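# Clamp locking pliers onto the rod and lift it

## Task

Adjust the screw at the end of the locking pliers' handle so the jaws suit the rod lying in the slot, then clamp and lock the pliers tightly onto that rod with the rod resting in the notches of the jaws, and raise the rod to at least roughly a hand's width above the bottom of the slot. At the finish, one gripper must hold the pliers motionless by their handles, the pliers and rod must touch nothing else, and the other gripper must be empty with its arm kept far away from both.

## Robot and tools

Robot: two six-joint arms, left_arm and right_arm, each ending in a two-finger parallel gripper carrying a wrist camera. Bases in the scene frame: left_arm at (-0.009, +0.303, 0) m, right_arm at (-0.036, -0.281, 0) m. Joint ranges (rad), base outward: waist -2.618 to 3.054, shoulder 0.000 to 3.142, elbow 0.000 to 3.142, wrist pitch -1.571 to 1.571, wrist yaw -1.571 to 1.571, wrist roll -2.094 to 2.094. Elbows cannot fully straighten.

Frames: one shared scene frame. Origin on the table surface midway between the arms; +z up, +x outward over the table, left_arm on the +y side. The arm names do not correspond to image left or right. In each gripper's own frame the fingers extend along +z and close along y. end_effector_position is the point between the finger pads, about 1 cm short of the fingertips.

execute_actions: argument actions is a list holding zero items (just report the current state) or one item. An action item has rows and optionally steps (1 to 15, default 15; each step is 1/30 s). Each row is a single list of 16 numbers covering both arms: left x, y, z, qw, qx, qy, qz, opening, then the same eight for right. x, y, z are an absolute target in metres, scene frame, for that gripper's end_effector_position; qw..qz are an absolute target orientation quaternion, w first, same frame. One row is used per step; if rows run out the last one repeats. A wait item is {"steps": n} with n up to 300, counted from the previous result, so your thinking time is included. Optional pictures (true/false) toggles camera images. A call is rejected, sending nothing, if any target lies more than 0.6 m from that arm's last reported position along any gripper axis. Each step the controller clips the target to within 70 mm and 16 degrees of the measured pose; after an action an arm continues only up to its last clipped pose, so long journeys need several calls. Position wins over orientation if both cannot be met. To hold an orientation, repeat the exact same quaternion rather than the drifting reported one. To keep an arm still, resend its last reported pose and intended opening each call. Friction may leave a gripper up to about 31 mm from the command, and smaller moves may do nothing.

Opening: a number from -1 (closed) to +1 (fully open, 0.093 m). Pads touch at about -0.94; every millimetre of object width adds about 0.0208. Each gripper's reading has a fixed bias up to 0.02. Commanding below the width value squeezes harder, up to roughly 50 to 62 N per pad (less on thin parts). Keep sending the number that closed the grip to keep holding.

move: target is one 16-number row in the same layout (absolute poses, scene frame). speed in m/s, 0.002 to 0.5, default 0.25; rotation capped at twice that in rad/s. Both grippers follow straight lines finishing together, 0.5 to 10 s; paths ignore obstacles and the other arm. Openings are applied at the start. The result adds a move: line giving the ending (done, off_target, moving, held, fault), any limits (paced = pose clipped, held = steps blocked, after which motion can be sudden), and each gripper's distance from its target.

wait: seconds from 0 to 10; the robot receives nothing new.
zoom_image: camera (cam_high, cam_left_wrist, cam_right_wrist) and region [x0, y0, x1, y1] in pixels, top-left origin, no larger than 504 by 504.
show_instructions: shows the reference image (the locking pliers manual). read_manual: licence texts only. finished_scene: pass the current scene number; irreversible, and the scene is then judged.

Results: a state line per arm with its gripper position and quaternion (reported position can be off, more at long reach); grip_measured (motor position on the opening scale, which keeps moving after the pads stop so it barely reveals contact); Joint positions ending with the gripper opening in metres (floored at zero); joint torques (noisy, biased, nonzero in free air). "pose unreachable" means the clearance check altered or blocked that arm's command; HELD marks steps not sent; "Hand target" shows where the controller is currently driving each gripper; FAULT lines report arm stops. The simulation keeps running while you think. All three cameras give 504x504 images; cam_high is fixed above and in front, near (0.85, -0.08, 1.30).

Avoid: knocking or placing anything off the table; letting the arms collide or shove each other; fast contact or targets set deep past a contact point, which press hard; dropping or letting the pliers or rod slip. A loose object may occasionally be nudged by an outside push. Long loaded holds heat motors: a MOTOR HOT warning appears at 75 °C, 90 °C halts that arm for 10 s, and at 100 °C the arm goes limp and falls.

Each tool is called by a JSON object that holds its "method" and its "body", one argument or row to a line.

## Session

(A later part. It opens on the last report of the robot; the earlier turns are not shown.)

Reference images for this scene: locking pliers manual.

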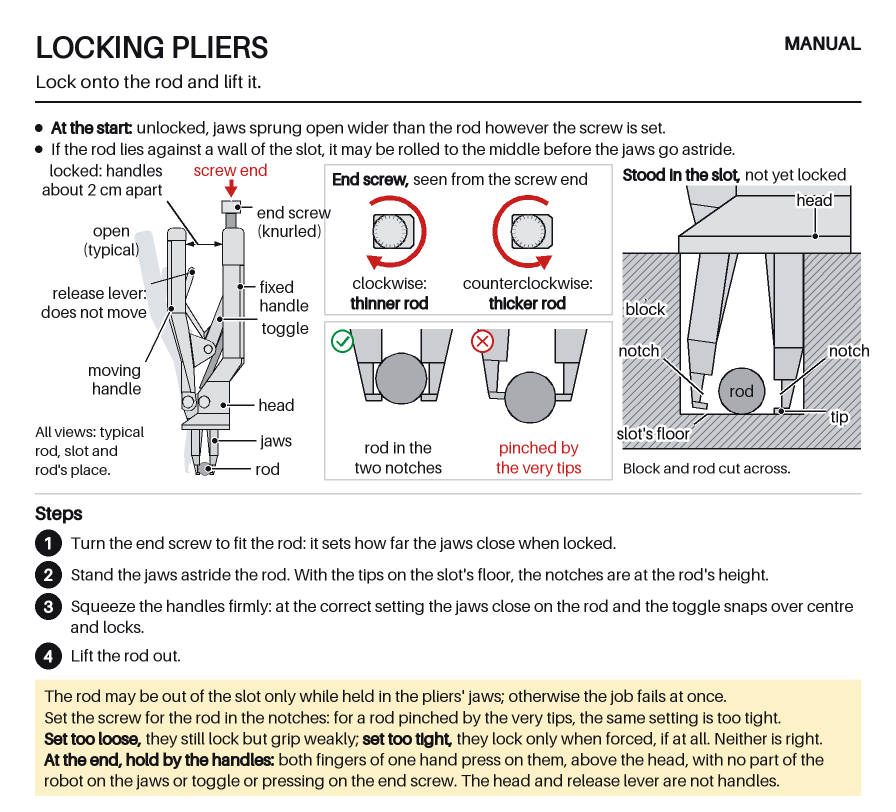

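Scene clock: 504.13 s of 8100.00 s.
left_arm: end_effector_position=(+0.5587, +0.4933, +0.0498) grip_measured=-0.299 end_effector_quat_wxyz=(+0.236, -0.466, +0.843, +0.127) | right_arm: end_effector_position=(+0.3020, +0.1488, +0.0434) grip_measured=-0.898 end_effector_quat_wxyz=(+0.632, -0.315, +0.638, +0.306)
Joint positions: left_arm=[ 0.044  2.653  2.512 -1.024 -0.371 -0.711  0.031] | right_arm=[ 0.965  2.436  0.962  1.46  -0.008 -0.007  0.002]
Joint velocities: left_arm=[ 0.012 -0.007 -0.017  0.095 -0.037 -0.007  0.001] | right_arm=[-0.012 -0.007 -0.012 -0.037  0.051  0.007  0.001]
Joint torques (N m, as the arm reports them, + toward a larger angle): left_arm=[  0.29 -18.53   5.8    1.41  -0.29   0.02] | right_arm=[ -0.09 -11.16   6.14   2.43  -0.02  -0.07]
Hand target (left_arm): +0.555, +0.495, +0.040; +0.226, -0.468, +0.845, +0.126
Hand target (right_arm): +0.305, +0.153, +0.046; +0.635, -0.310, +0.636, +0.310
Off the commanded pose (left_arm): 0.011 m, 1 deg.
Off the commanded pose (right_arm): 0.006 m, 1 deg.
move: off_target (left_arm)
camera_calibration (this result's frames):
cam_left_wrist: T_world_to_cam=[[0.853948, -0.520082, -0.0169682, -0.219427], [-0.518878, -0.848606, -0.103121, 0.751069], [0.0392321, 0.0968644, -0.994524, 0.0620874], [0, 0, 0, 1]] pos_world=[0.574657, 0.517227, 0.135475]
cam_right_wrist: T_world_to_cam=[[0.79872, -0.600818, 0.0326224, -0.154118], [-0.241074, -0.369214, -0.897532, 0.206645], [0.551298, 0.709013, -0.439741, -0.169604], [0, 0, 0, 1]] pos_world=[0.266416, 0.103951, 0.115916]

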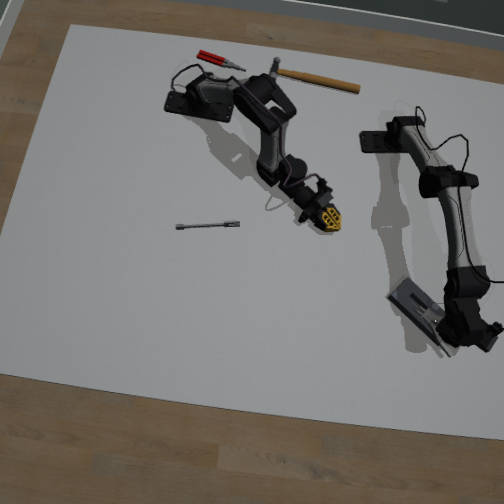

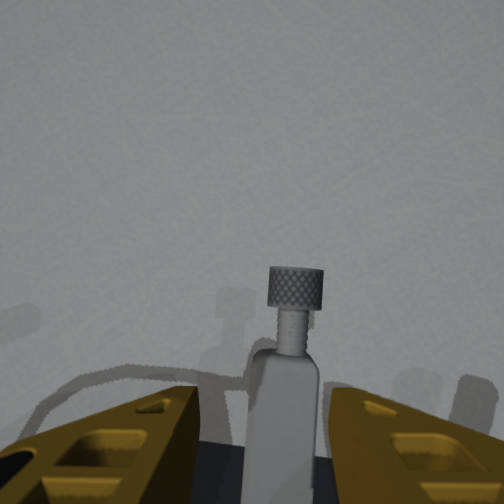

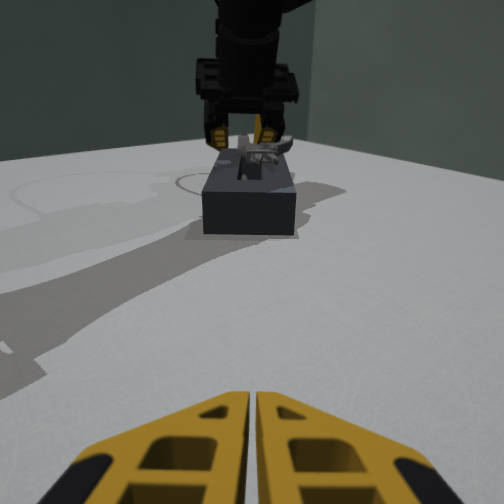

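{"method": "execute_actions", "body": {
  "actions": [
    {"rows":[[0.560,0.495,0.036,0.227,-0.468,0.845,0.126,-0.3,0.305,0.153,0.046,0.6355,-0.31,0.6355,0.31,-0.9]],"steps":15}
  ]
}}

Scene clock: 507.33 s of 8100.00 s.
left_arm: end_effector_position=(+0.5588, +0.4933, +0.0496) grip_measured=-0.299 end_effector_quat_wxyz=(+0.236, -0.466, +0.843, +0.127) | right_arm: end_effector_position=(+0.3020, +0.1488, +0.0434) grip_measured=-0.898 end_effector_quat_wxyz=(+0.632, -0.315, +0.638, +0.306)
Joint positions: left_arm=[ 0.044  2.653  2.511 -1.022 -0.371 -0.711  0.031] | right_arm=[ 0.965  2.436  0.962  1.46  -0.008 -0.007  0.002]
Joint velocities: left_arm=[ 0.007  0.002  0.007 -0.022  0.007  0.037 -0.001] | right_arm=[-0.022  0.012 -0.012 -0.022 -0.081  0.066  0.001]
Joint torques (N m, as the arm reports them, + toward a larger angle): left_arm=[ -0.08 -14.94  11.37   1.24  -0.34  -0.02] | right_arm=[ -0.09 -11.18   6.08   2.43  -0.02  -0.05]
Hand target (left_arm): +0.560, +0.495, +0.036; +0.228, -0.468, +0.845, +0.126
Hand target (right_arm): +0.305, +0.153, +0.046; +0.635, -0.310, +0.636, +0.310
Off the commanded pose (left_arm): 0.014 m, 1 deg.
Off the commanded pose (right_arm): 0.006 m, 1 deg.
Steps of this call (steps 1 to 81: nothing new was sent; steps 82 to 96: all 15 steps of this action). Readings (end_effector_position):
82: left_arm (+0.5588, +0.4933, +0.0496) | right_arm (+0.3020, +0.1488, +0.0434)
83: left_arm (+0.5588, +0.4933, +0.0496) | right_arm (+0.3020, +0.1488, +0.0434)
85: left_arm (+0.5588, +0.4933, +0.0496) | right_arm (+0.3020, +0.1488, +0.0434)
89: left_arm (+0.5588, +0.4933, +0.0496) | right_arm (+0.3020, +0.1488, +0.0434)
96: the state above
camera_calibration (this result's frames):
cam_left_wrist: T_world_to_cam=[[0.853954, -0.520081, -0.0166938, -0.219519], [-0.51884, -0.848597, -0.103385, 0.751109], [0.0396023, 0.0969475, -0.994501, 0.0616766], [0, 0, 0, 1]] pos_world=[0.574722, 0.517242, 0.135326]
cam_right_wrist: T_world_to_cam=[[0.79872, -0.600818, 0.0326224, -0.154118], [-0.241074, -0.369214, -0.897532, 0.206645], [0.551298, 0.709013, -0.439741, -0.169604], [0, 0, 0, 1]] pos_world=[0.266416, 0.103951, 0.115916]

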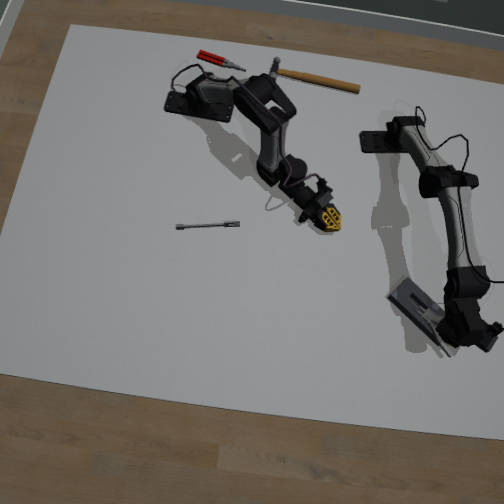

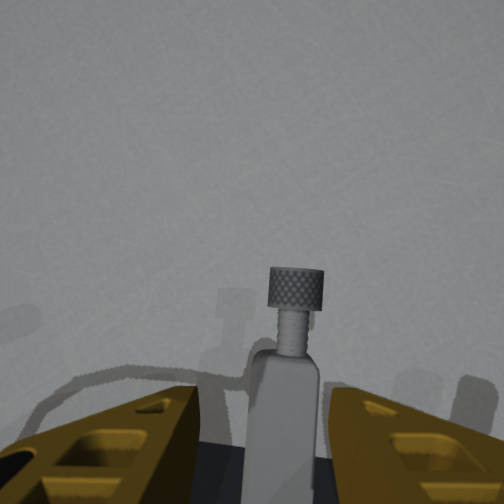

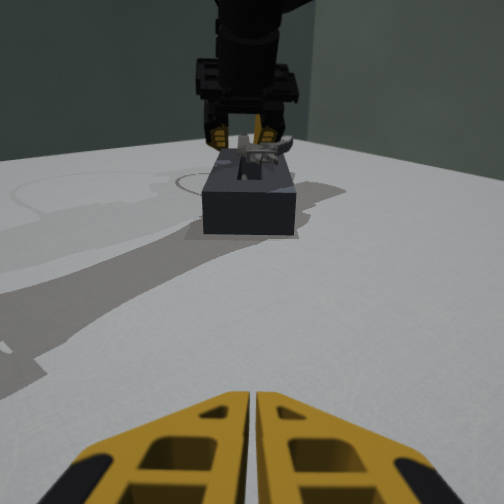

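{"method": "execute_actions", "body": {
  "actions": [
    {"rows":[[0.559,0.493,0.048,0.236,-0.466,0.843,0.127,-0.97,0.305,0.153,0.046,0.6355,-0.31,0.6355,0.31,-0.9]],"steps":15}
  ],
  "pictures": false
}}

{"method": "move", "body": {
  "target": [0.53,0.46,0.13,0.30,-0.43,0.835,0.15,-0.97,0.305,0.153,0.046,0.6355,-0.31,0.6355,0.31,-0.9],
  "speed": 0.08
}}

Scene clock: 510.87 s of 8100.00 s.
left_arm: end_effector_position=(+0.5589, +0.4939, +0.0500) grip_measured=-0.809 end_effector_quat_wxyz=(+0.237, -0.466, +0.843, +0.128) | right_arm: end_effector_position=(+0.3020, +0.1488, +0.0434) grip_measured=-0.898 end_effector_quat_wxyz=(+0.632, -0.315, +0.638, +0.306)
Joint positions: left_arm=[ 0.044  2.653  2.511 -1.021 -0.374 -0.712  0.006] | right_arm=[ 0.965  2.436  0.962  1.46  -0.008 -0.007  0.002]
Joint velocities: left_arm=[-0.012 -0.002 -0.002 -0.022 -0.051  0.037  0.001] | right_arm=[-0.007  0.012  0.002 -0.007  0.007  0.022 -0.   ]
Joint torques (N m, as the arm reports them, + toward a larger angle): left_arm=[ -0.27 -18.29   8.65   1.33  -0.36   0.02] | right_arm=[ -0.1  -11.23   6.07   2.43  -0.04  -0.06]
Hand target (left_arm): +0.559, +0.493, +0.048; +0.236, -0.466, +0.843, +0.127
Hand target (right_arm): +0.305, +0.153, +0.046; +0.635, -0.310, +0.636, +0.310
Off the commanded pose (left_arm): 0.002 m, 0 deg.
Off the commanded pose (right_arm): 0.006 m, 1 deg.
Steps of this call (steps 1 to 91: nothing new was sent; steps 92 to 106: all 15 steps of this action). Readings (end_effector_position):
92: left_arm (+0.5587, +0.4935, +0.0497) | right_arm (+0.3020, +0.1488, +0.0434)
93: left_arm (+0.5585, +0.4939, +0.0498) | right_arm (+0.3020, +0.1488, +0.0434)
95: left_arm (+0.5589, +0.4939, +0.0500) | right_arm (+0.3020, +0.1488, +0.0434)
99: left_arm (+0.5589, +0.4939, +0.0500) | right_arm (+0.3020, +0.1488, +0.0434)
106: the state above

Scene clock: 512.63 s of 8100.00 s.
left_arm: end_effector_position=(+0.5286, +0.4608, +0.1245) grip_measured=-0.809 end_effector_quat_wxyz=(+0.289, -0.436, +0.840, +0.148) | right_arm: end_effector_position=(+0.3020, +0.1488, +0.0434) grip_measured=-0.898 end_effector_quat_wxyz=(+0.632, -0.315, +0.638, +0.306)
Joint positions: left_arm=[-0.024  2.3    2.109 -0.884 -0.456 -0.688  0.006] | right_arm=[ 0.965  2.436  0.962  1.46  -0.008 -0.007  0.002]
Joint velocities: left_arm=[-0.017  0.002 -0.032  0.051 -0.081 -0.051 -0.   ] | right_arm=[-0.012 -0.012 -0.002  0.022 -0.007  0.051 -0.002]
Joint torques (N m, as the arm reports them, + toward a larger angle): left_arm=[ -0.8  -18.05   7.4    1.75  -0.58   0.11] | right_arm=[ -0.09 -11.13   6.07   2.44  -0.02  -0.05]
Hand target (left_arm): +0.530, +0.459, +0.130; +0.300, -0.432, +0.837, +0.150
Hand target (right_arm): +0.305, +0.153, +0.046; +0.635, -0.310, +0.636, +0.310
Off the commanded pose (left_arm): 0.006 m, 2 deg.
Off the commanded pose (right_arm): 0.006 m, 1 deg.
move: done
camera_calibration (this result's frames):
cam_left_wrist: T_world_to_cam=[[0.828017, -0.560447, -0.016927, -0.177029], [-0.549899, -0.805795, -0.219784, 0.726801], [0.109538, 0.191293, -0.975402, 0.0576665], [0, 0, 0, 1]] pos_world=[0.539933, 0.475406, 0.212991]
cam_right_wrist: T_world_to_cam=[[0.79872, -0.600818, 0.0326224, -0.154118], [-0.241074, -0.369214, -0.897532, 0.206645], [0.551298, 0.709013, -0.439741, -0.169604], [0, 0, 0, 1]] pos_world=[0.266416, 0.103951, 0.115916]

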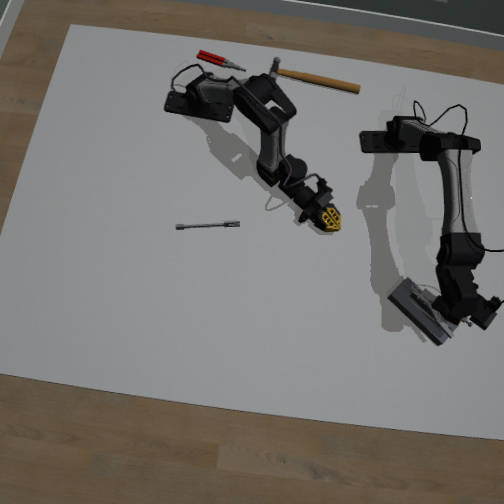

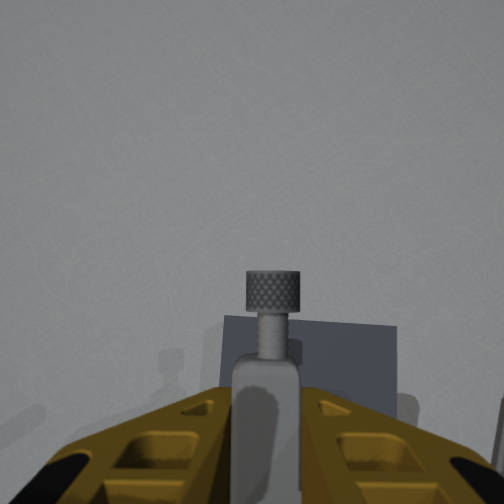

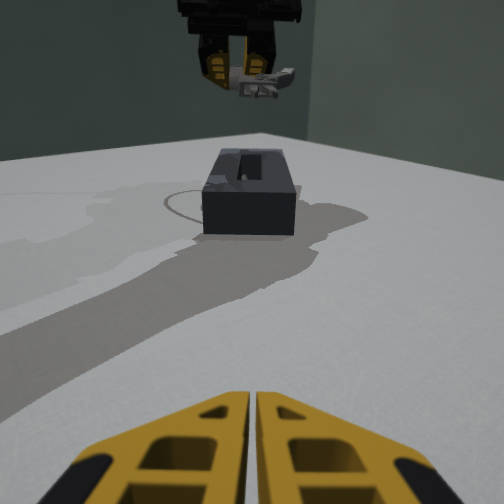

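{"method": "move", "body": {
  "target": [0.494,0.409,0.225,0.65,-0.32,0.62,0.297,-0.97,0.305,0.153,0.046,0.6355,-0.31,0.6355,0.31,-0.9],
  "speed": 0.15
}}

{"method": "execute_actions", "body": {
  "actions": [
    {"rows":[[0.494,0.409,0.225,0.65,-0.32,0.62,0.297,-0.68,0.305,0.153,0.046,0.6355,-0.31,0.6355,0.31,-0.9]],"steps":15}
  ]
}}

Scene clock: 519.13 s of 8100.00 s.
left_arm: end_effector_position=(+0.4924, +0.4112, +0.2295) grip_measured=-0.809 end_effector_quat_wxyz=(+0.643, -0.324, +0.625, +0.302) | right_arm: end_effector_position=(+0.3020, +0.1488, +0.0434) grip_measured=-0.898 end_effector_quat_wxyz=(+0.632, -0.315, +0.638, +0.306)
Joint positions: left_arm=[-0.241  1.927  1.126  0.819 -0.982 -0.027  0.006] | right_arm=[ 0.965  2.436  0.962  1.46  -0.008 -0.007  0.002]
Joint velocities: left_arm=[ 0.007 -0.007  0.002 -0.007 -0.051 -0.007  0.001] | right_arm=[-0.007 -0.012 -0.002 -0.022 -0.037 -0.11  -0.   ]
Joint torques (N m, as the arm reports them, + toward a larger angle): left_arm=[ -0.78 -11.58   6.83   2.63  -0.18   0.11] | right_arm=[ -0.06 -11.14   6.07   2.42  -0.02  -0.07]
Hand target (left_arm): +0.490, +0.408, +0.226; +0.647, -0.324, +0.621, +0.300
Hand target (right_arm): +0.305, +0.153, +0.046; +0.635, -0.310, +0.636, +0.310
Off the commanded pose (left_arm): 0.005 m, 1 deg.
Off the commanded pose (right_arm): 0.006 m, 1 deg.
move: done
camera_calibration (this result's frames):
cam_left_wrist: T_world_to_cam=[[0.809289, -0.585779, 0.0437404, -0.167393], [-0.21264, -0.361559, -0.907777, 0.499138], [0.547572, 0.725353, -0.417166, -0.389843], [0, 0, 0, 1]] pos_world=[0.455073, 0.365186, 0.297799]
cam_right_wrist: T_world_to_cam=[[0.79872, -0.600818, 0.0326224, -0.154118], [-0.241074, -0.369214, -0.897532, 0.206645], [0.551298, 0.709013, -0.439741, -0.169604], [0, 0, 0, 1]] pos_world=[0.266416, 0.103951, 0.115916]

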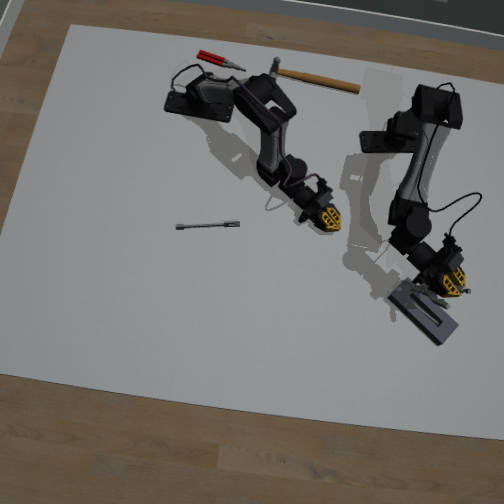

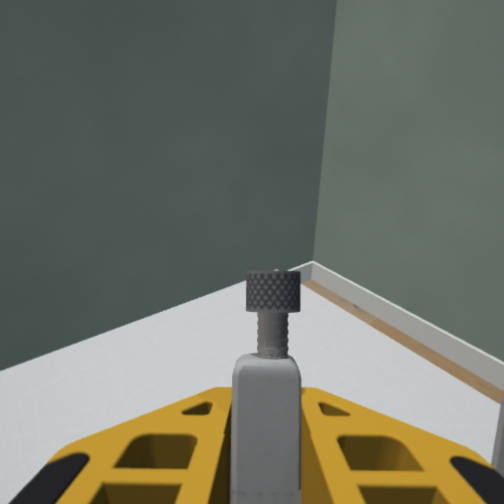

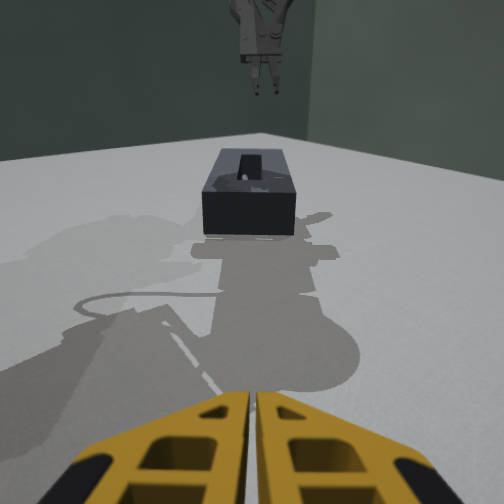

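Scene clock: 519.63 s of 8100.00 s.
left_arm: end_effector_position=(+0.4942, +0.4106, +0.2270) grip_measured=-0.679 end_effector_quat_wxyz=(+0.644, -0.321, +0.625, +0.301) | right_arm: end_effector_position=(+0.3020, +0.1488, +0.0434) grip_measured=-0.898 end_effector_quat_wxyz=(+0.632, -0.315, +0.638, +0.306)
Joint positions: left_arm=[-0.241  1.937  1.126  0.833 -0.977 -0.02   0.013] | right_arm=[ 0.965  2.436  0.962  1.46  -0.008 -0.007  0.002]
Joint velocities: left_arm=[-0.007 -0.002  0.007 -0.007  0.007 -0.037  0.   ] | right_arm=[-0.012 -0.002  0.002 -0.007 -0.066 -0.022  0.   ]
Joint torques (N m, as the arm reports them, + toward a larger angle): left_arm=[ -0.43 -11.42   7.5    2.62  -0.04   0.06] | right_arm=[ -0.11 -11.18   6.1    2.44  -0.02  -0.05]
Hand target (left_arm): +0.494, +0.409, +0.225; +0.650, -0.321, +0.621, +0.297
Hand target (right_arm): +0.305, +0.153, +0.046; +0.635, -0.310, +0.636, +0.310
Off the commanded pose (left_arm): 0.003 m, 1 deg.
Off the commanded pose (right_arm): 0.006 m, 1 deg.
Steps of this call (steps 1 to 15: all 15 steps of this action). Readings (end_effector_position):
1: left_arm (+0.4925, +0.4111, +0.2295) | right_arm (+0.3020, +0.1488, +0.0434)
2: left_arm (+0.4927, +0.4110, +0.2296) | right_arm (+0.3020, +0.1488, +0.0434)
4: left_arm (+0.4933, +0.4109, +0.2286) | right_arm (+0.3020, +0.1488, +0.0434)
8: left_arm (+0.4940, +0.4107, +0.2267) | right_arm (+0.3020, +0.1488, +0.0434)
15: the state above
camera_calibration (this result's frames):
cam_left_wrist: T_world_to_cam=[[0.806471, -0.58989, 0.0404345, -0.165248], [-0.215602, -0.35706, -0.908859, 0.496901], [0.550564, 0.72425, -0.41514, -0.392932], [0, 0, 0, 1]] pos_world=[0.456735, 0.364526, 0.295173]
cam_right_wrist: T_world_to_cam=[[0.79872, -0.600818, 0.0326224, -0.154118], [-0.241074, -0.369214, -0.897532, 0.206645], [0.551298, 0.709013, -0.439741, -0.169604], [0, 0, 0, 1]] pos_world=[0.266416, 0.103951, 0.115916]

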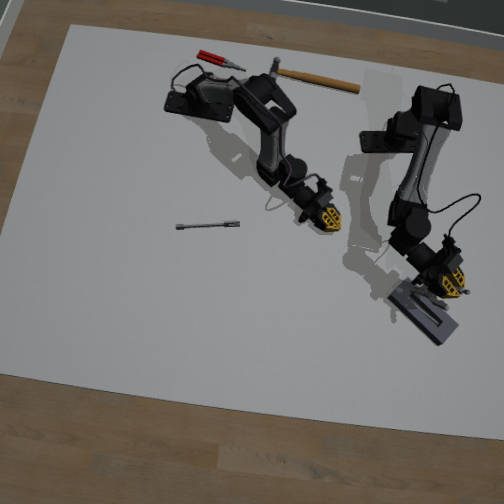

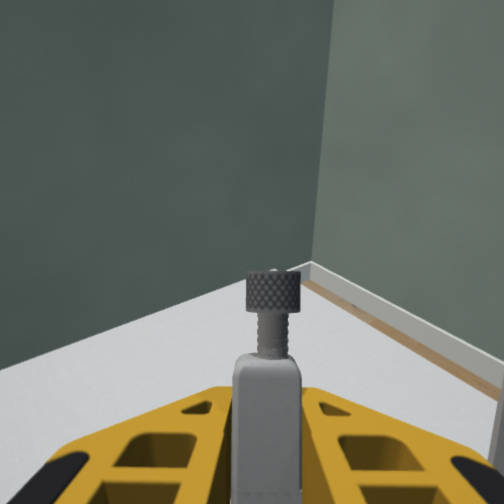

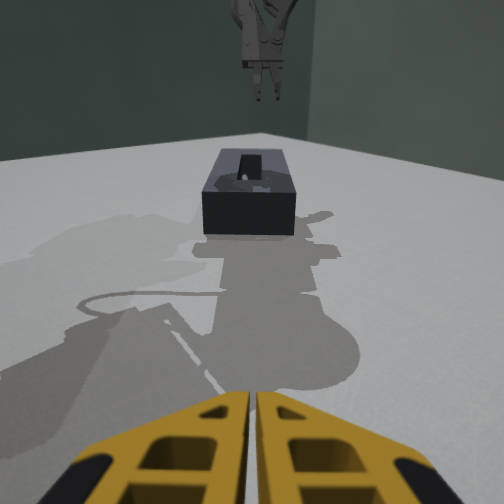

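{"method": "move", "body": {
  "target": [0.492,0.411,0.205,0.778,-0.219,0.450,0.379,-0.97,0.305,0.153,0.046,0.6355,-0.31,0.6355,0.31,-0.9],
  "speed": 0.12
}}

{"method": "zoom_image", "body": {
  "camera": "cam_right_wrist",
  "region": [170, 60, 350, 260]
}}

Scene clock: 525.40 s of 8100.00 s.
left_arm: end_effector_position=(+0.4956, +0.4076, +0.2059) grip_measured=-0.820 end_effector_quat_wxyz=(+0.717, -0.248, +0.555, +0.342) | right_arm: end_effector_position=(+0.3020, +0.1488, +0.0434) grip_measured=-0.898 end_effector_quat_wxyz=(+0.632, -0.315, +0.638, +0.306)
Joint positions: left_arm=[-0.225  2.191  1.059  1.549 -0.871  0.351  0.006] | right_arm=[ 0.965  2.436  0.962  1.46  -0.008 -0.007  0.002]
Joint velocities: left_arm=[-0.002  0.002 -0.007  0.066 -0.037 -0.037 -0.   ] | right_arm=[-0.002  0.002 -0.017  0.037  0.022 -0.007 -0.002]
Joint torques (N m, as the arm reports them, + toward a larger angle): left_arm=[  0.43 -12.6    4.87   2.33   0.23   0.04] | right_arm=[ -0.07 -11.18   6.05   2.43  -0.02  -0.06]
Hand target (left_arm): +0.491, +0.411, +0.205; +0.722, -0.247, +0.550, +0.341
Hand target (right_arm): +0.305, +0.153, +0.046; +0.635, -0.310, +0.636, +0.310
Off the commanded pose (left_arm): 0.005 m, 15 deg.
Off the commanded pose (right_arm): 0.006 m, 1 deg.
joint sent to its limit (left arm) — the command would take joint 4 (wrist pitch) past its upper limit, so that joint was sent only as far as its limit.
move: off_target (left_arm)
camera_calibration (this result's frames):
cam_left_wrist: T_world_to_cam=[[0.781628, -0.623573, -0.0146605, -0.129908], [-0.119749, -0.126951, -0.984654, 0.351247], [0.612142, 0.771389, -0.173901, -0.499741], [0, 0, 0, 1]] pos_world=[0.449514, 0.349079, 0.257047]
cam_right_wrist: T_world_to_cam=[[0.79872, -0.600818, 0.0326224, -0.154118], [-0.241074, -0.369214, -0.897532, 0.206645], [0.551298, 0.709013, -0.439741, -0.169604], [0, 0, 0, 1]] pos_world=[0.266416, 0.103951, 0.115916]

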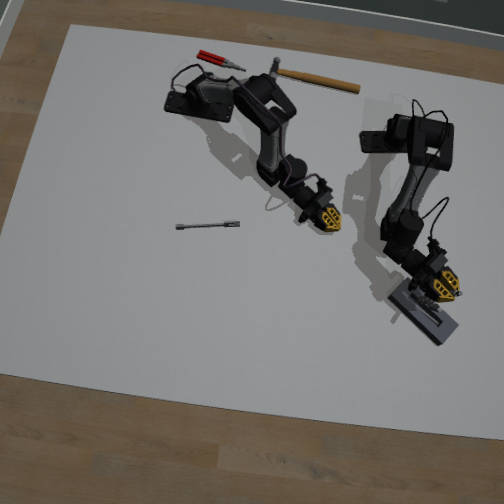

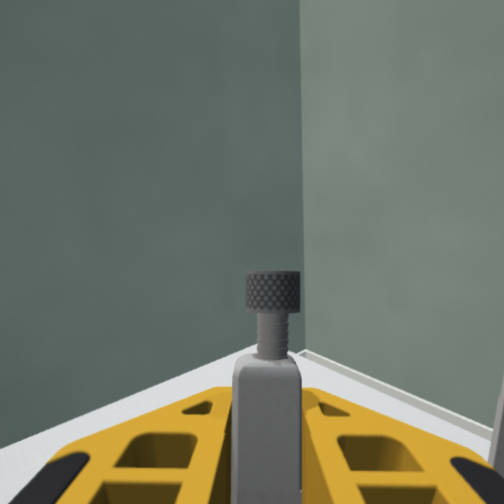

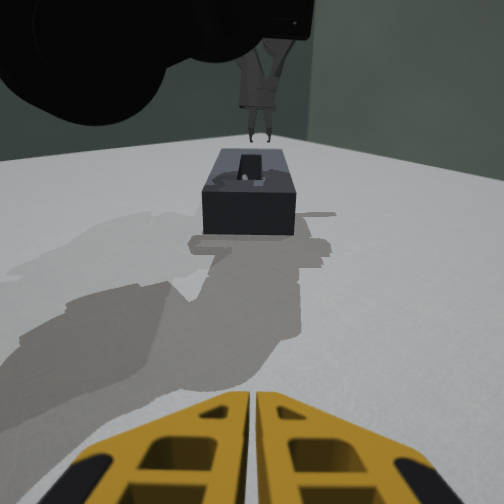

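Region (170, 60, 350, 260) of cam_right_wrist's 504x504 image, scaled by 2.520, with more detail than that image has; it fills the left 454 columns of this view, and the rest is white.

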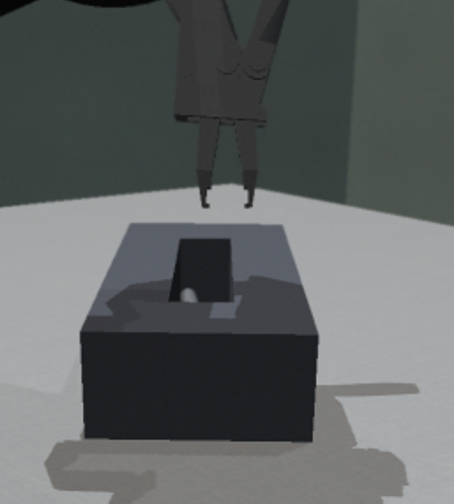

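{"method": "move", "body": {
  "target": [0.48,0.42,0.20,0.65,-0.32,0.62,0.297,-0.70,0.305,0.153,0.046,0.6355,-0.31,0.6355,0.31,-0.9],
  "speed": 0.12
}}

{"method": "execute_actions", "body": {
  "actions": [
    {"rows":[[0.48,0.42,0.20,0.65,-0.32,0.62,0.297,-0.645,0.305,0.153,0.046,0.6355,-0.31,0.6355,0.31,-0.9]],"steps":15}
  ]
}}

Scene clock: 535.60 s of 8100.00 s.
left_arm: end_effector_position=(+0.4876, +0.4150, +0.1924) grip_measured=-0.697 end_effector_quat_wxyz=(+0.644, -0.308, +0.633, +0.300) | right_arm: end_effector_position=(+0.3020, +0.1488, +0.0434) grip_measured=-0.898 end_effector_quat_wxyz=(+0.632, -0.315, +0.638, +0.306)
Joint positions: left_arm=[-0.225  1.986  1.03   0.972 -0.938 -0.003  0.012] | right_arm=[ 0.965  2.436  0.962  1.46  -0.008 -0.007  0.002]
Joint velocities: left_arm=[-0.012 -0.002 -0.007 -0.066 -0.022 -0.066 -0.   ] | right_arm=[-0.007 -0.007  0.007 -0.037  0.081  0.022 -0.001]
Joint torques (N m, as the arm reports them, + toward a larger angle): left_arm=[  0.26 -14.23   6.58   2.4   -0.14  -0.09] | right_arm=[ -0.1  -11.17   6.08   2.44  -0.02  -0.07]
Hand target (left_arm): +0.482, +0.420, +0.200; +0.651, -0.320, +0.622, +0.296
Hand target (right_arm): +0.305, +0.153, +0.046; +0.635, -0.310, +0.636, +0.310
Off the commanded pose (left_arm): 0.012 m, 2 deg.
Off the commanded pose (right_arm): 0.006 m, 1 deg.
move: off_target (left_arm)
camera_calibration (this result's frames):
cam_left_wrist: T_world_to_cam=[[0.79294, -0.608999, 0.0191328, -0.137315], [-0.240215, -0.341319, -0.908735, 0.471022], [0.559949, 0.715976, -0.416936, -0.407705], [0, 0, 0, 1]] pos_world=[0.450323, 0.369051, 0.260675]
cam_right_wrist: T_world_to_cam=[[0.79872, -0.600818, 0.0326224, -0.154118], [-0.241074, -0.369214, -0.897532, 0.206645], [0.551298, 0.709013, -0.439741, -0.169604], [0, 0, 0, 1]] pos_world=[0.266416, 0.103951, 0.115916]

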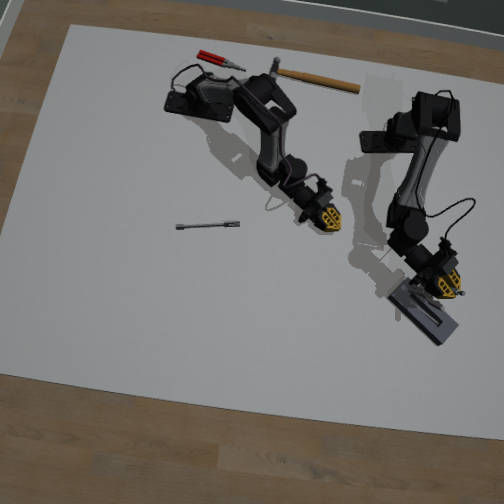

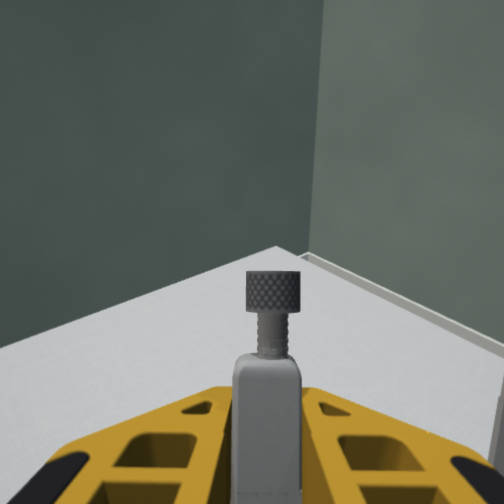

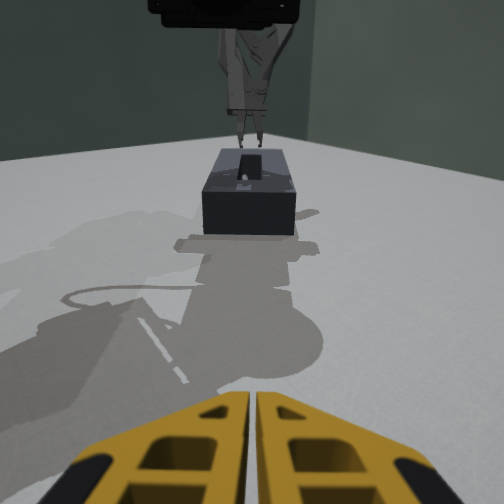

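Scene clock: 536.10 s of 8100.00 s.
left_arm: end_effector_position=(+0.4858, +0.4157, +0.1998) grip_measured=-0.646 end_effector_quat_wxyz=(+0.650, -0.314, +0.624, +0.297) | right_arm: end_effector_position=(+0.3020, +0.1488, +0.0434) grip_measured=-0.898 end_effector_quat_wxyz=(+0.632, -0.315, +0.638, +0.306)
Joint positions: left_arm=[-0.225  1.973  1.03   0.982 -0.943 -0.006  0.014] | right_arm=[ 0.965  2.436  0.962  1.46  -0.008 -0.007  0.002]
Joint velocities: left_arm=[ 0.007 -0.007  0.002 -0.007 -0.022 -0.007 -0.001] | right_arm=[-0.017  0.007 -0.017 -0.022  0.11  -0.007  0.002]
Joint torques (N m, as the arm reports them, + toward a larger angle): left_arm=[  0.11 -13.27   6.22   2.28  -0.13  -0.04] | right_arm=[ -0.1  -11.19   6.09   2.43  -0.01  -0.06]
Hand target (left_arm): +0.480, +0.420, +0.200; +0.651, -0.320, +0.621, +0.298
Hand target (right_arm): +0.305, +0.153, +0.046; +0.635, -0.310, +0.636, +0.310
Off the commanded pose (left_arm): 0.007 m, 1 deg.
Off the commanded pose (right_arm): 0.006 m, 1 deg.
Steps of this call (steps 1 to 15: all 15 steps of this action). Readings (end_effector_position):
1: left_arm (+0.4876, +0.4150, +0.1924) | right_arm (+0.3020, +0.1488, +0.0434)
2: left_arm (+0.4875, +0.4151, +0.1924) | right_arm (+0.3020, +0.1488, +0.0434)
4: left_arm (+0.4874, +0.4151, +0.1923) | right_arm (+0.3020, +0.1488, +0.0434)
8: left_arm (+0.4870, +0.4152, +0.1948) | right_arm (+0.3020, +0.1488, +0.0434)
15: the state above
camera_calibration (this result's frames):
cam_left_wrist: T_world_to_cam=[[0.795637, -0.604399, 0.0407948, -0.143178], [-0.21563, -0.345502, -0.913308, 0.468332], [0.566097, 0.717865, -0.405221, -0.410154], [0, 0, 0, 1]] pos_world=[0.447091, 0.369708, 0.26737]
cam_right_wrist: T_world_to_cam=[[0.79872, -0.600818, 0.0326224, -0.154118], [-0.241074, -0.369214, -0.897532, 0.206645], [0.551298, 0.709013, -0.439741, -0.169604], [0, 0, 0, 1]] pos_world=[0.266416, 0.103951, 0.115916]

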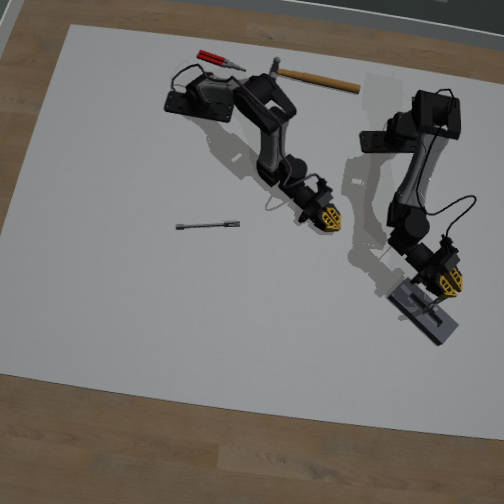

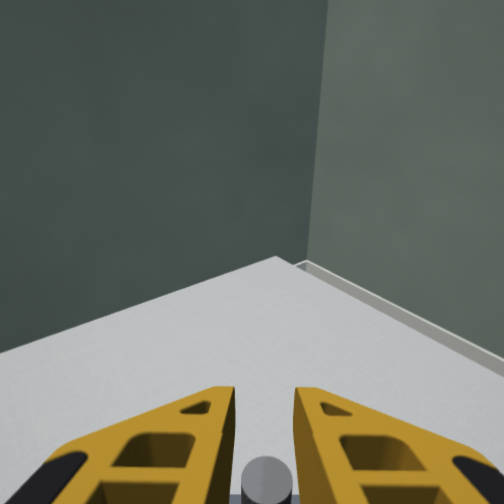

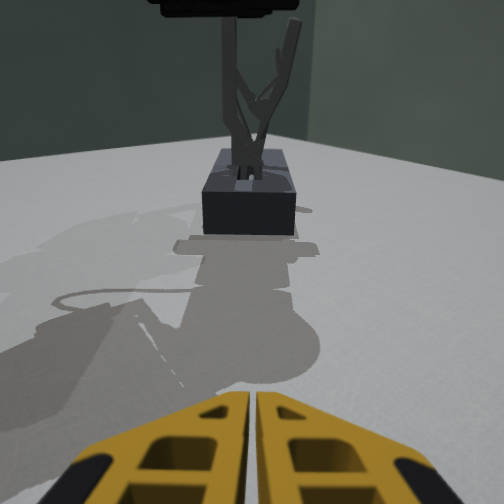

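It slipped and dropped into the slot, standing.

{"method": "zoom_image", "body": {
  "camera": "cam_right_wrist",
  "region": [200, 110, 300, 210]
}}

Region (200, 110, 300, 210) of cam_right_wrist's 504x504 image, scaled by 5.040, with more detail than that image has.

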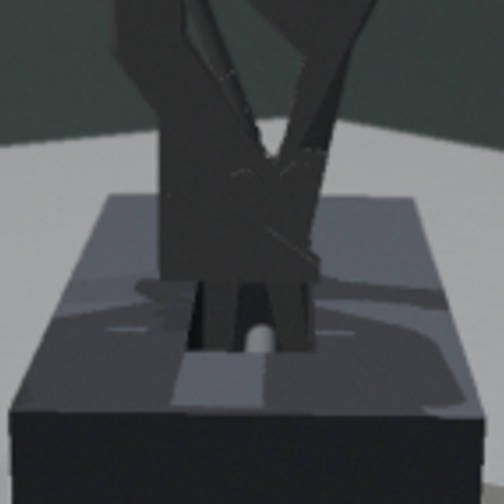

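{"method": "move", "body": {
  "target": [0.514,0.394,0.20,0.645,-0.315,0.627,0.303,1,0.305,0.153,0.046,0.6355,-0.31,0.6355,0.31,-0.9],
  "speed": 0.08
}}

Scene clock: 541.30 s of 8100.00 s.
left_arm: end_effector_position=(+0.5091, +0.3969, +0.2023) grip_measured=+1.000 end_effector_quat_wxyz=(+0.648, -0.317, +0.625, +0.300) | right_arm: end_effector_position=(+0.3020, +0.1488, +0.0434) grip_measured=-0.898 end_effector_quat_wxyz=(+0.632, -0.315, +0.638, +0.306)
Joint positions: left_arm=[-0.27   2.043  1.156  0.922 -0.995 -0.006  0.093] | right_arm=[ 0.965  2.436  0.962  1.46  -0.008 -0.007  0.002]
Joint velocities: left_arm=[-0.017  0.002 -0.012  0.066  0.037 -0.051  0.   ] | right_arm=[-0.002 -0.002 -0.012 -0.066  0.007  0.066 -0.001]
Joint torques (N m, as the arm reports them, + toward a larger angle): left_arm=[ -0.83 -11.22  10.95   2.02  -0.16   0.05] | right_arm=[ -0.1  -11.19   6.06   2.43  -0.03  -0.08]
Hand target (left_arm): +0.514, +0.394, +0.200; +0.645, -0.315, +0.627, +0.302
Hand target (right_arm): +0.305, +0.153, +0.046; +0.635, -0.310, +0.636, +0.310
Off the commanded pose (left_arm): 0.006 m, 1 deg.
Off the commanded pose (right_arm): 0.006 m, 1 deg.
move: done
camera_calibration (this result's frames):
cam_left_wrist: T_world_to_cam=[[0.800346, -0.598272, 0.0389499, -0.177606], [-0.216241, -0.348652, -0.911966, 0.470402], [0.559184, 0.721465, -0.408413, -0.406115], [0, 0, 0, 1]] pos_world=[0.47096, 0.350748, 0.270045]
cam_right_wrist: T_world_to_cam=[[0.79872, -0.600818, 0.0326224, -0.154118], [-0.241074, -0.369214, -0.897532, 0.206645], [0.551298, 0.709013, -0.439741, -0.169604], [0, 0, 0, 1]] pos_world=[0.266416, 0.103951, 0.115916]

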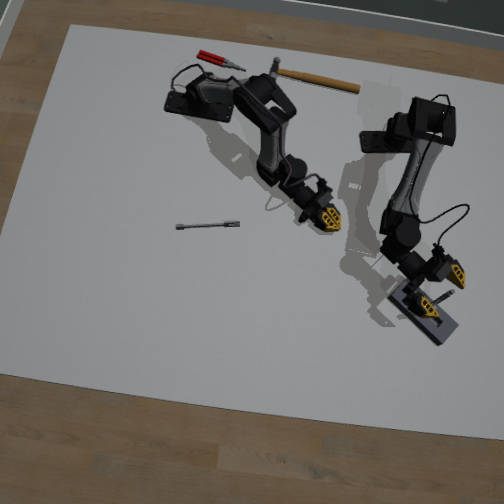

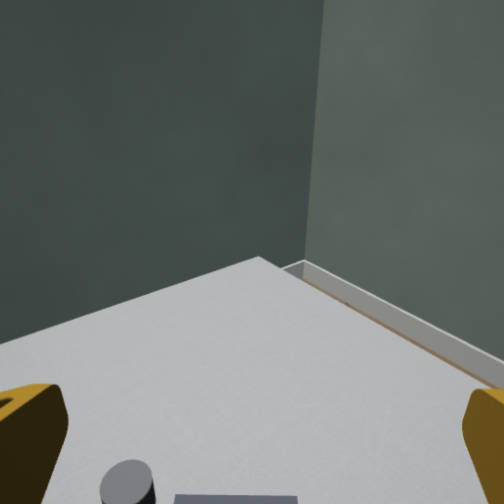

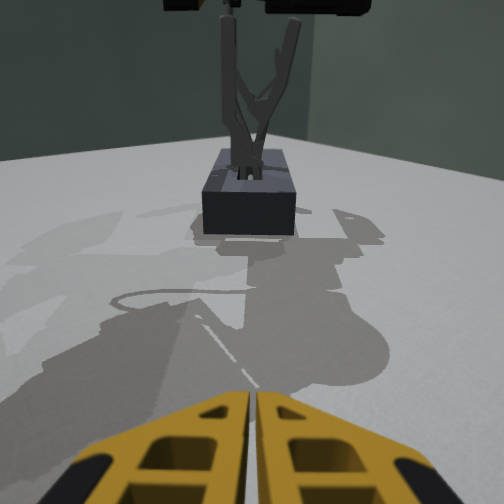

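{"method": "move", "body": {
  "target": [0.505,0.394,0.152,0.64,-0.312,0.631,0.307,1,0.305,0.153,0.046,0.6355,-0.31,0.6355,0.31,-0.9],
  "speed": 0.05
}}

Scene clock: 544.60 s of 8100.00 s.
left_arm: end_effector_position=(+0.5097, +0.3975, +0.1658) grip_measured=+1.000 end_effector_quat_wxyz=(+0.648, -0.320, +0.622, +0.301) | right_arm: end_effector_position=(+0.3020, +0.1488, +0.0434) grip_measured=-0.898 end_effector_quat_wxyz=(+0.632, -0.315, +0.638, +0.306)
Joint positions: left_arm=[-0.27   2.141  1.127  1.054 -1.002 -0.006  0.093] | right_arm=[ 0.965  2.436  0.962  1.46  -0.008 -0.007  0.002]
Joint velocities: left_arm=[ 0.002 -0.007 -0.012  0.051 -0.037 -0.022  0.   ] | right_arm=[ 0.002 -0.022  0.002 -0.066 -0.081 -0.007 -0.   ]
Joint torques (N m, as the arm reports them, + toward a larger angle): left_arm=[ -0.91 -11.77   5.28   2.23  -0.17   0.13] | right_arm=[ -0.08 -11.14   6.09   2.43  -0.02  -0.07]
Hand target (left_arm): +0.506, +0.394, +0.152; +0.640, -0.312, +0.631, +0.307
Hand target (right_arm): +0.305, +0.153, +0.046; +0.635, -0.310, +0.636, +0.310
Off the commanded pose (left_arm): 0.015 m, 2 deg.
Off the commanded pose (right_arm): 0.006 m, 1 deg.
move: off_target (left_arm)
camera_calibration (this result's frames):
cam_left_wrist: T_world_to_cam=[[0.804262, -0.592741, 0.0426664, -0.181138], [-0.210052, -0.350702, -0.912626, 0.435217], [0.555914, 0.725029, -0.406563, -0.421829], [0, 0, 0, 1]] pos_world=[0.471601, 0.351102, 0.233419]
cam_right_wrist: T_world_to_cam=[[0.79872, -0.600818, 0.0326224, -0.154118], [-0.241074, -0.369214, -0.897532, 0.206645], [0.551298, 0.709013, -0.439741, -0.169604], [0, 0, 0, 1]] pos_world=[0.266416, 0.103951, 0.115916]

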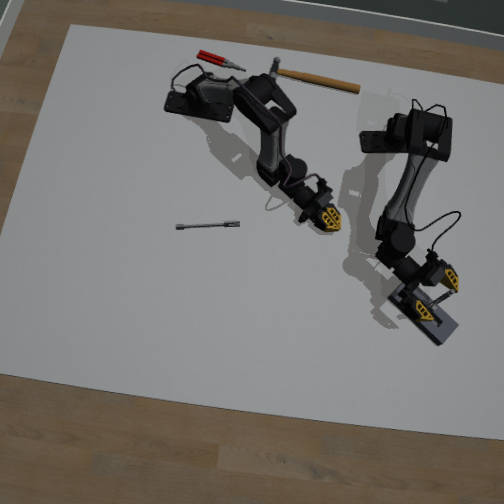

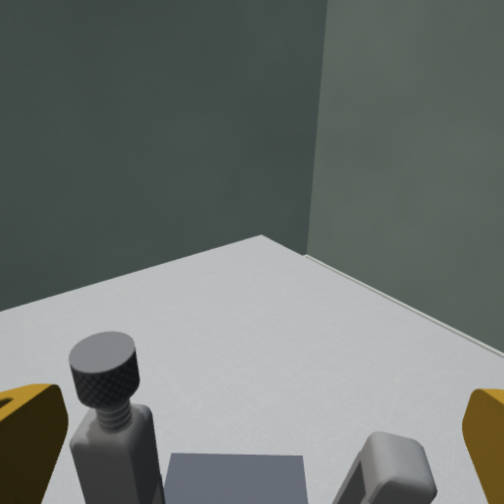

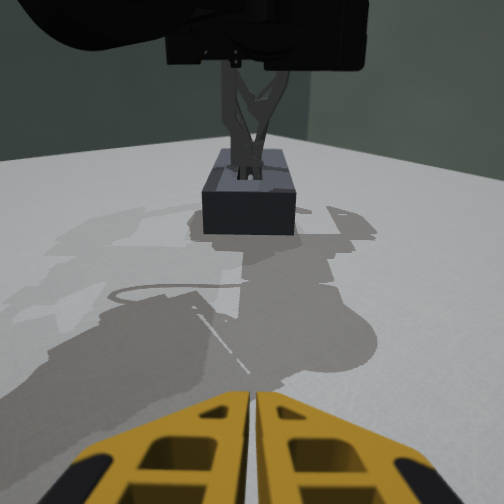

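{"method": "move", "body": {
  "target": [0.500,0.397,0.140,0.64,-0.312,0.631,0.307,0.65,0.305,0.153,0.046,0.6355,-0.31,0.6355,0.31,-0.9],
  "speed": 0.03
}}

Scene clock: 548.13 s of 8100.00 s.
left_arm: end_effector_position=(+0.5044, +0.3980, +0.1548) grip_measured=+0.651 end_effector_quat_wxyz=(+0.650, -0.321, +0.621, +0.300) | right_arm: end_effector_position=(+0.3020, +0.1488, +0.0434) grip_measured=-0.898 end_effector_quat_wxyz=(+0.632, -0.315, +0.638, +0.306)
Joint positions: left_arm=[-0.27   2.16   1.094  1.112 -1.003 -0.006  0.076] | right_arm=[ 0.965  2.436  0.962  1.46  -0.008 -0.007  0.002]
Joint velocities: left_arm=[ 0.002  0.007 -0.017  0.066  0.007 -0.007 -0.   ] | right_arm=[-0.007 -0.002 -0.002  0.022 -0.022 -0.022 -0.   ]
Joint torques (N m, as the arm reports them, + toward a larger angle): left_arm=[ -0.48 -11.57   4.89   2.23  -0.04   0.15] | right_arm=[ -0.1  -11.16   6.09   2.43  -0.02  -0.05]
Hand target (left_arm): +0.500, +0.397, +0.140; +0.640, -0.312, +0.631, +0.307
Hand target (right_arm): +0.305, +0.153, +0.046; +0.635, -0.310, +0.636, +0.310
Off the commanded pose (left_arm): 0.015 m, 2 deg.
Off the commanded pose (right_arm): 0.006 m, 1 deg.
move: off_target (left_arm)
camera_calibration (this result's frames):
cam_left_wrist: T_world_to_cam=[[0.804231, -0.592409, 0.0475724, -0.176955], [-0.204717, -0.351282, -0.913615, 0.421942], [0.557945, 0.725019, -0.403788, -0.425183], [0, 0, 0, 1]] pos_world=[0.465921, 0.351656, 0.222226]
cam_right_wrist: T_world_to_cam=[[0.79872, -0.600818, 0.0326224, -0.154118], [-0.241074, -0.369214, -0.897532, 0.206645], [0.551298, 0.709013, -0.439741, -0.169604], [0, 0, 0, 1]] pos_world=[0.266416, 0.103951, 0.115916]

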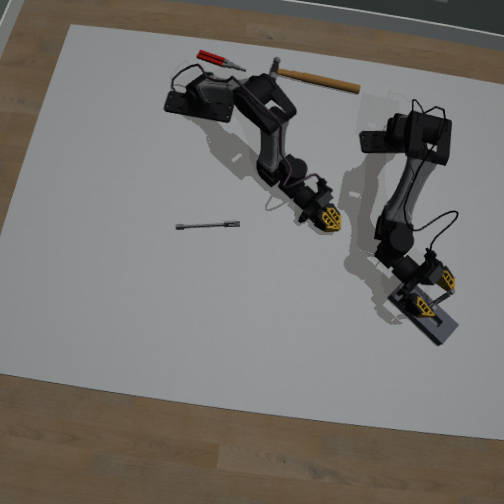

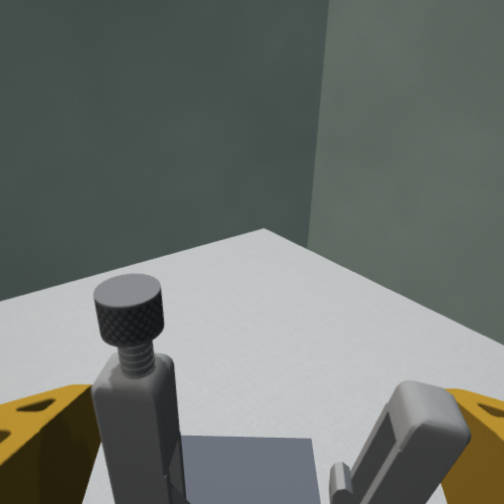

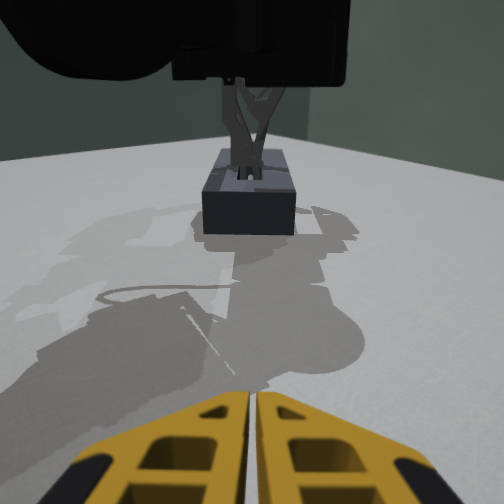

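{"method": "execute_actions", "body": {
  "actions": []
}}

Scene clock: 555.80 s of 8100.00 s.
left_arm: end_effector_position=(+0.5043, +0.3980, +0.1554) grip_measured=+0.651 end_effector_quat_wxyz=(+0.651, -0.321, +0.619, +0.299) | right_arm: end_effector_position=(+0.3020, +0.1488, +0.0434) grip_measured=-0.898 end_effector_quat_wxyz=(+0.632, -0.315, +0.638, +0.306)
Joint positions: left_arm=[-0.27   2.16   1.094  1.115 -1.003 -0.006  0.076] | right_arm=[ 0.965  2.436  0.962  1.46  -0.008 -0.007  0.002]
Joint velocities: left_arm=[ 0.012 -0.022  0.002  0.007 -0.081  0.022  0.   ] | right_arm=[-0.027 -0.012 -0.017  0.022 -0.007  0.066  0.001]
Joint torques (N m, as the arm reports them, + toward a larger angle): left_arm=[ -0.55 -11.52   4.94   2.25  -0.09   0.1 ] | right_arm=[ -0.09 -11.18   6.08   2.44  -0.02  -0.05]
Hand target (left_arm): +0.500, +0.397, +0.140; +0.640, -0.312, +0.631, +0.307
Hand target (right_arm): +0.305, +0.153, +0.046; +0.635, -0.310, +0.636, +0.310
Off the commanded pose (left_arm): 0.016 m, 2 deg.
Off the commanded pose (right_arm): 0.006 m, 1 deg.
Steps of this call (steps 1 to 230: nothing new was sent). Readings (end_effector_position):
1: left_arm (+0.5043, +0.3980, +0.1550) | right_arm (+0.3020, +0.1488, +0.0434)
2: left_arm (+0.5043, +0.3980, +0.1551) | right_arm (+0.3020, +0.1488, +0.0434)
4: left_arm (+0.5043, +0.3980, +0.1552) | right_arm (+0.3020, +0.1488, +0.0434)
8: left_arm (+0.5043, +0.3980, +0.1553) | right_arm (+0.3020, +0.1488, +0.0434)
230: the state above
camera_calibration (this result's frames):
cam_left_wrist: T_world_to_cam=[[0.804044, -0.592392, 0.050837, -0.17738], [-0.201246, -0.351607, -0.914261, 0.420989], [0.559475, 0.724876, -0.401924, -0.42592], [0, 0, 0, 1]] pos_world=[0.465636, 0.351683, 0.222724]
cam_right_wrist: T_world_to_cam=[[0.79872, -0.600818, 0.0326224, -0.154118], [-0.241074, -0.369214, -0.897532, 0.206645], [0.551298, 0.709013, -0.439741, -0.169604], [0, 0, 0, 1]] pos_world=[0.266416, 0.103951, 0.115916]

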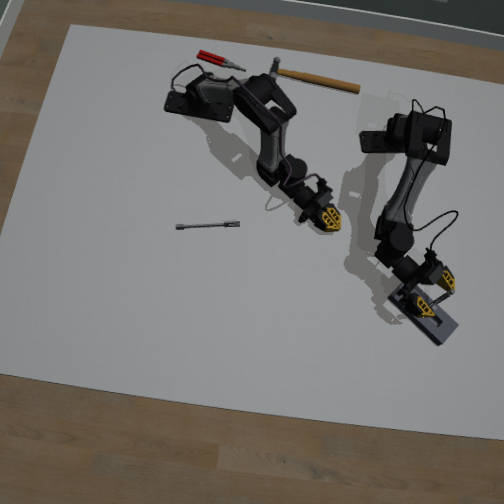

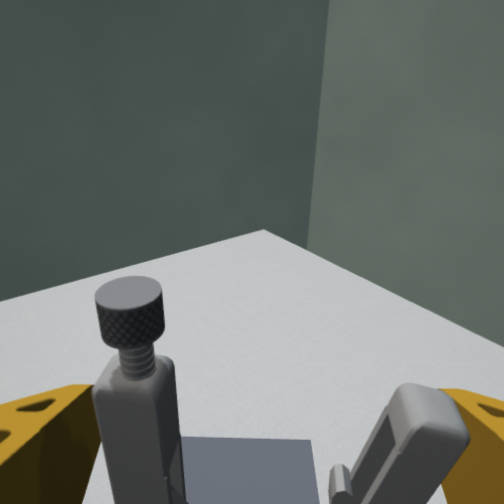

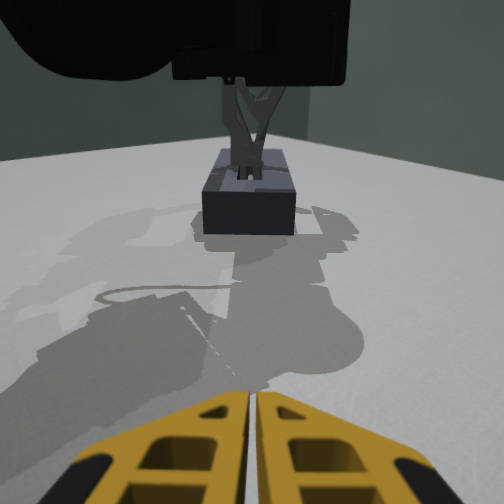

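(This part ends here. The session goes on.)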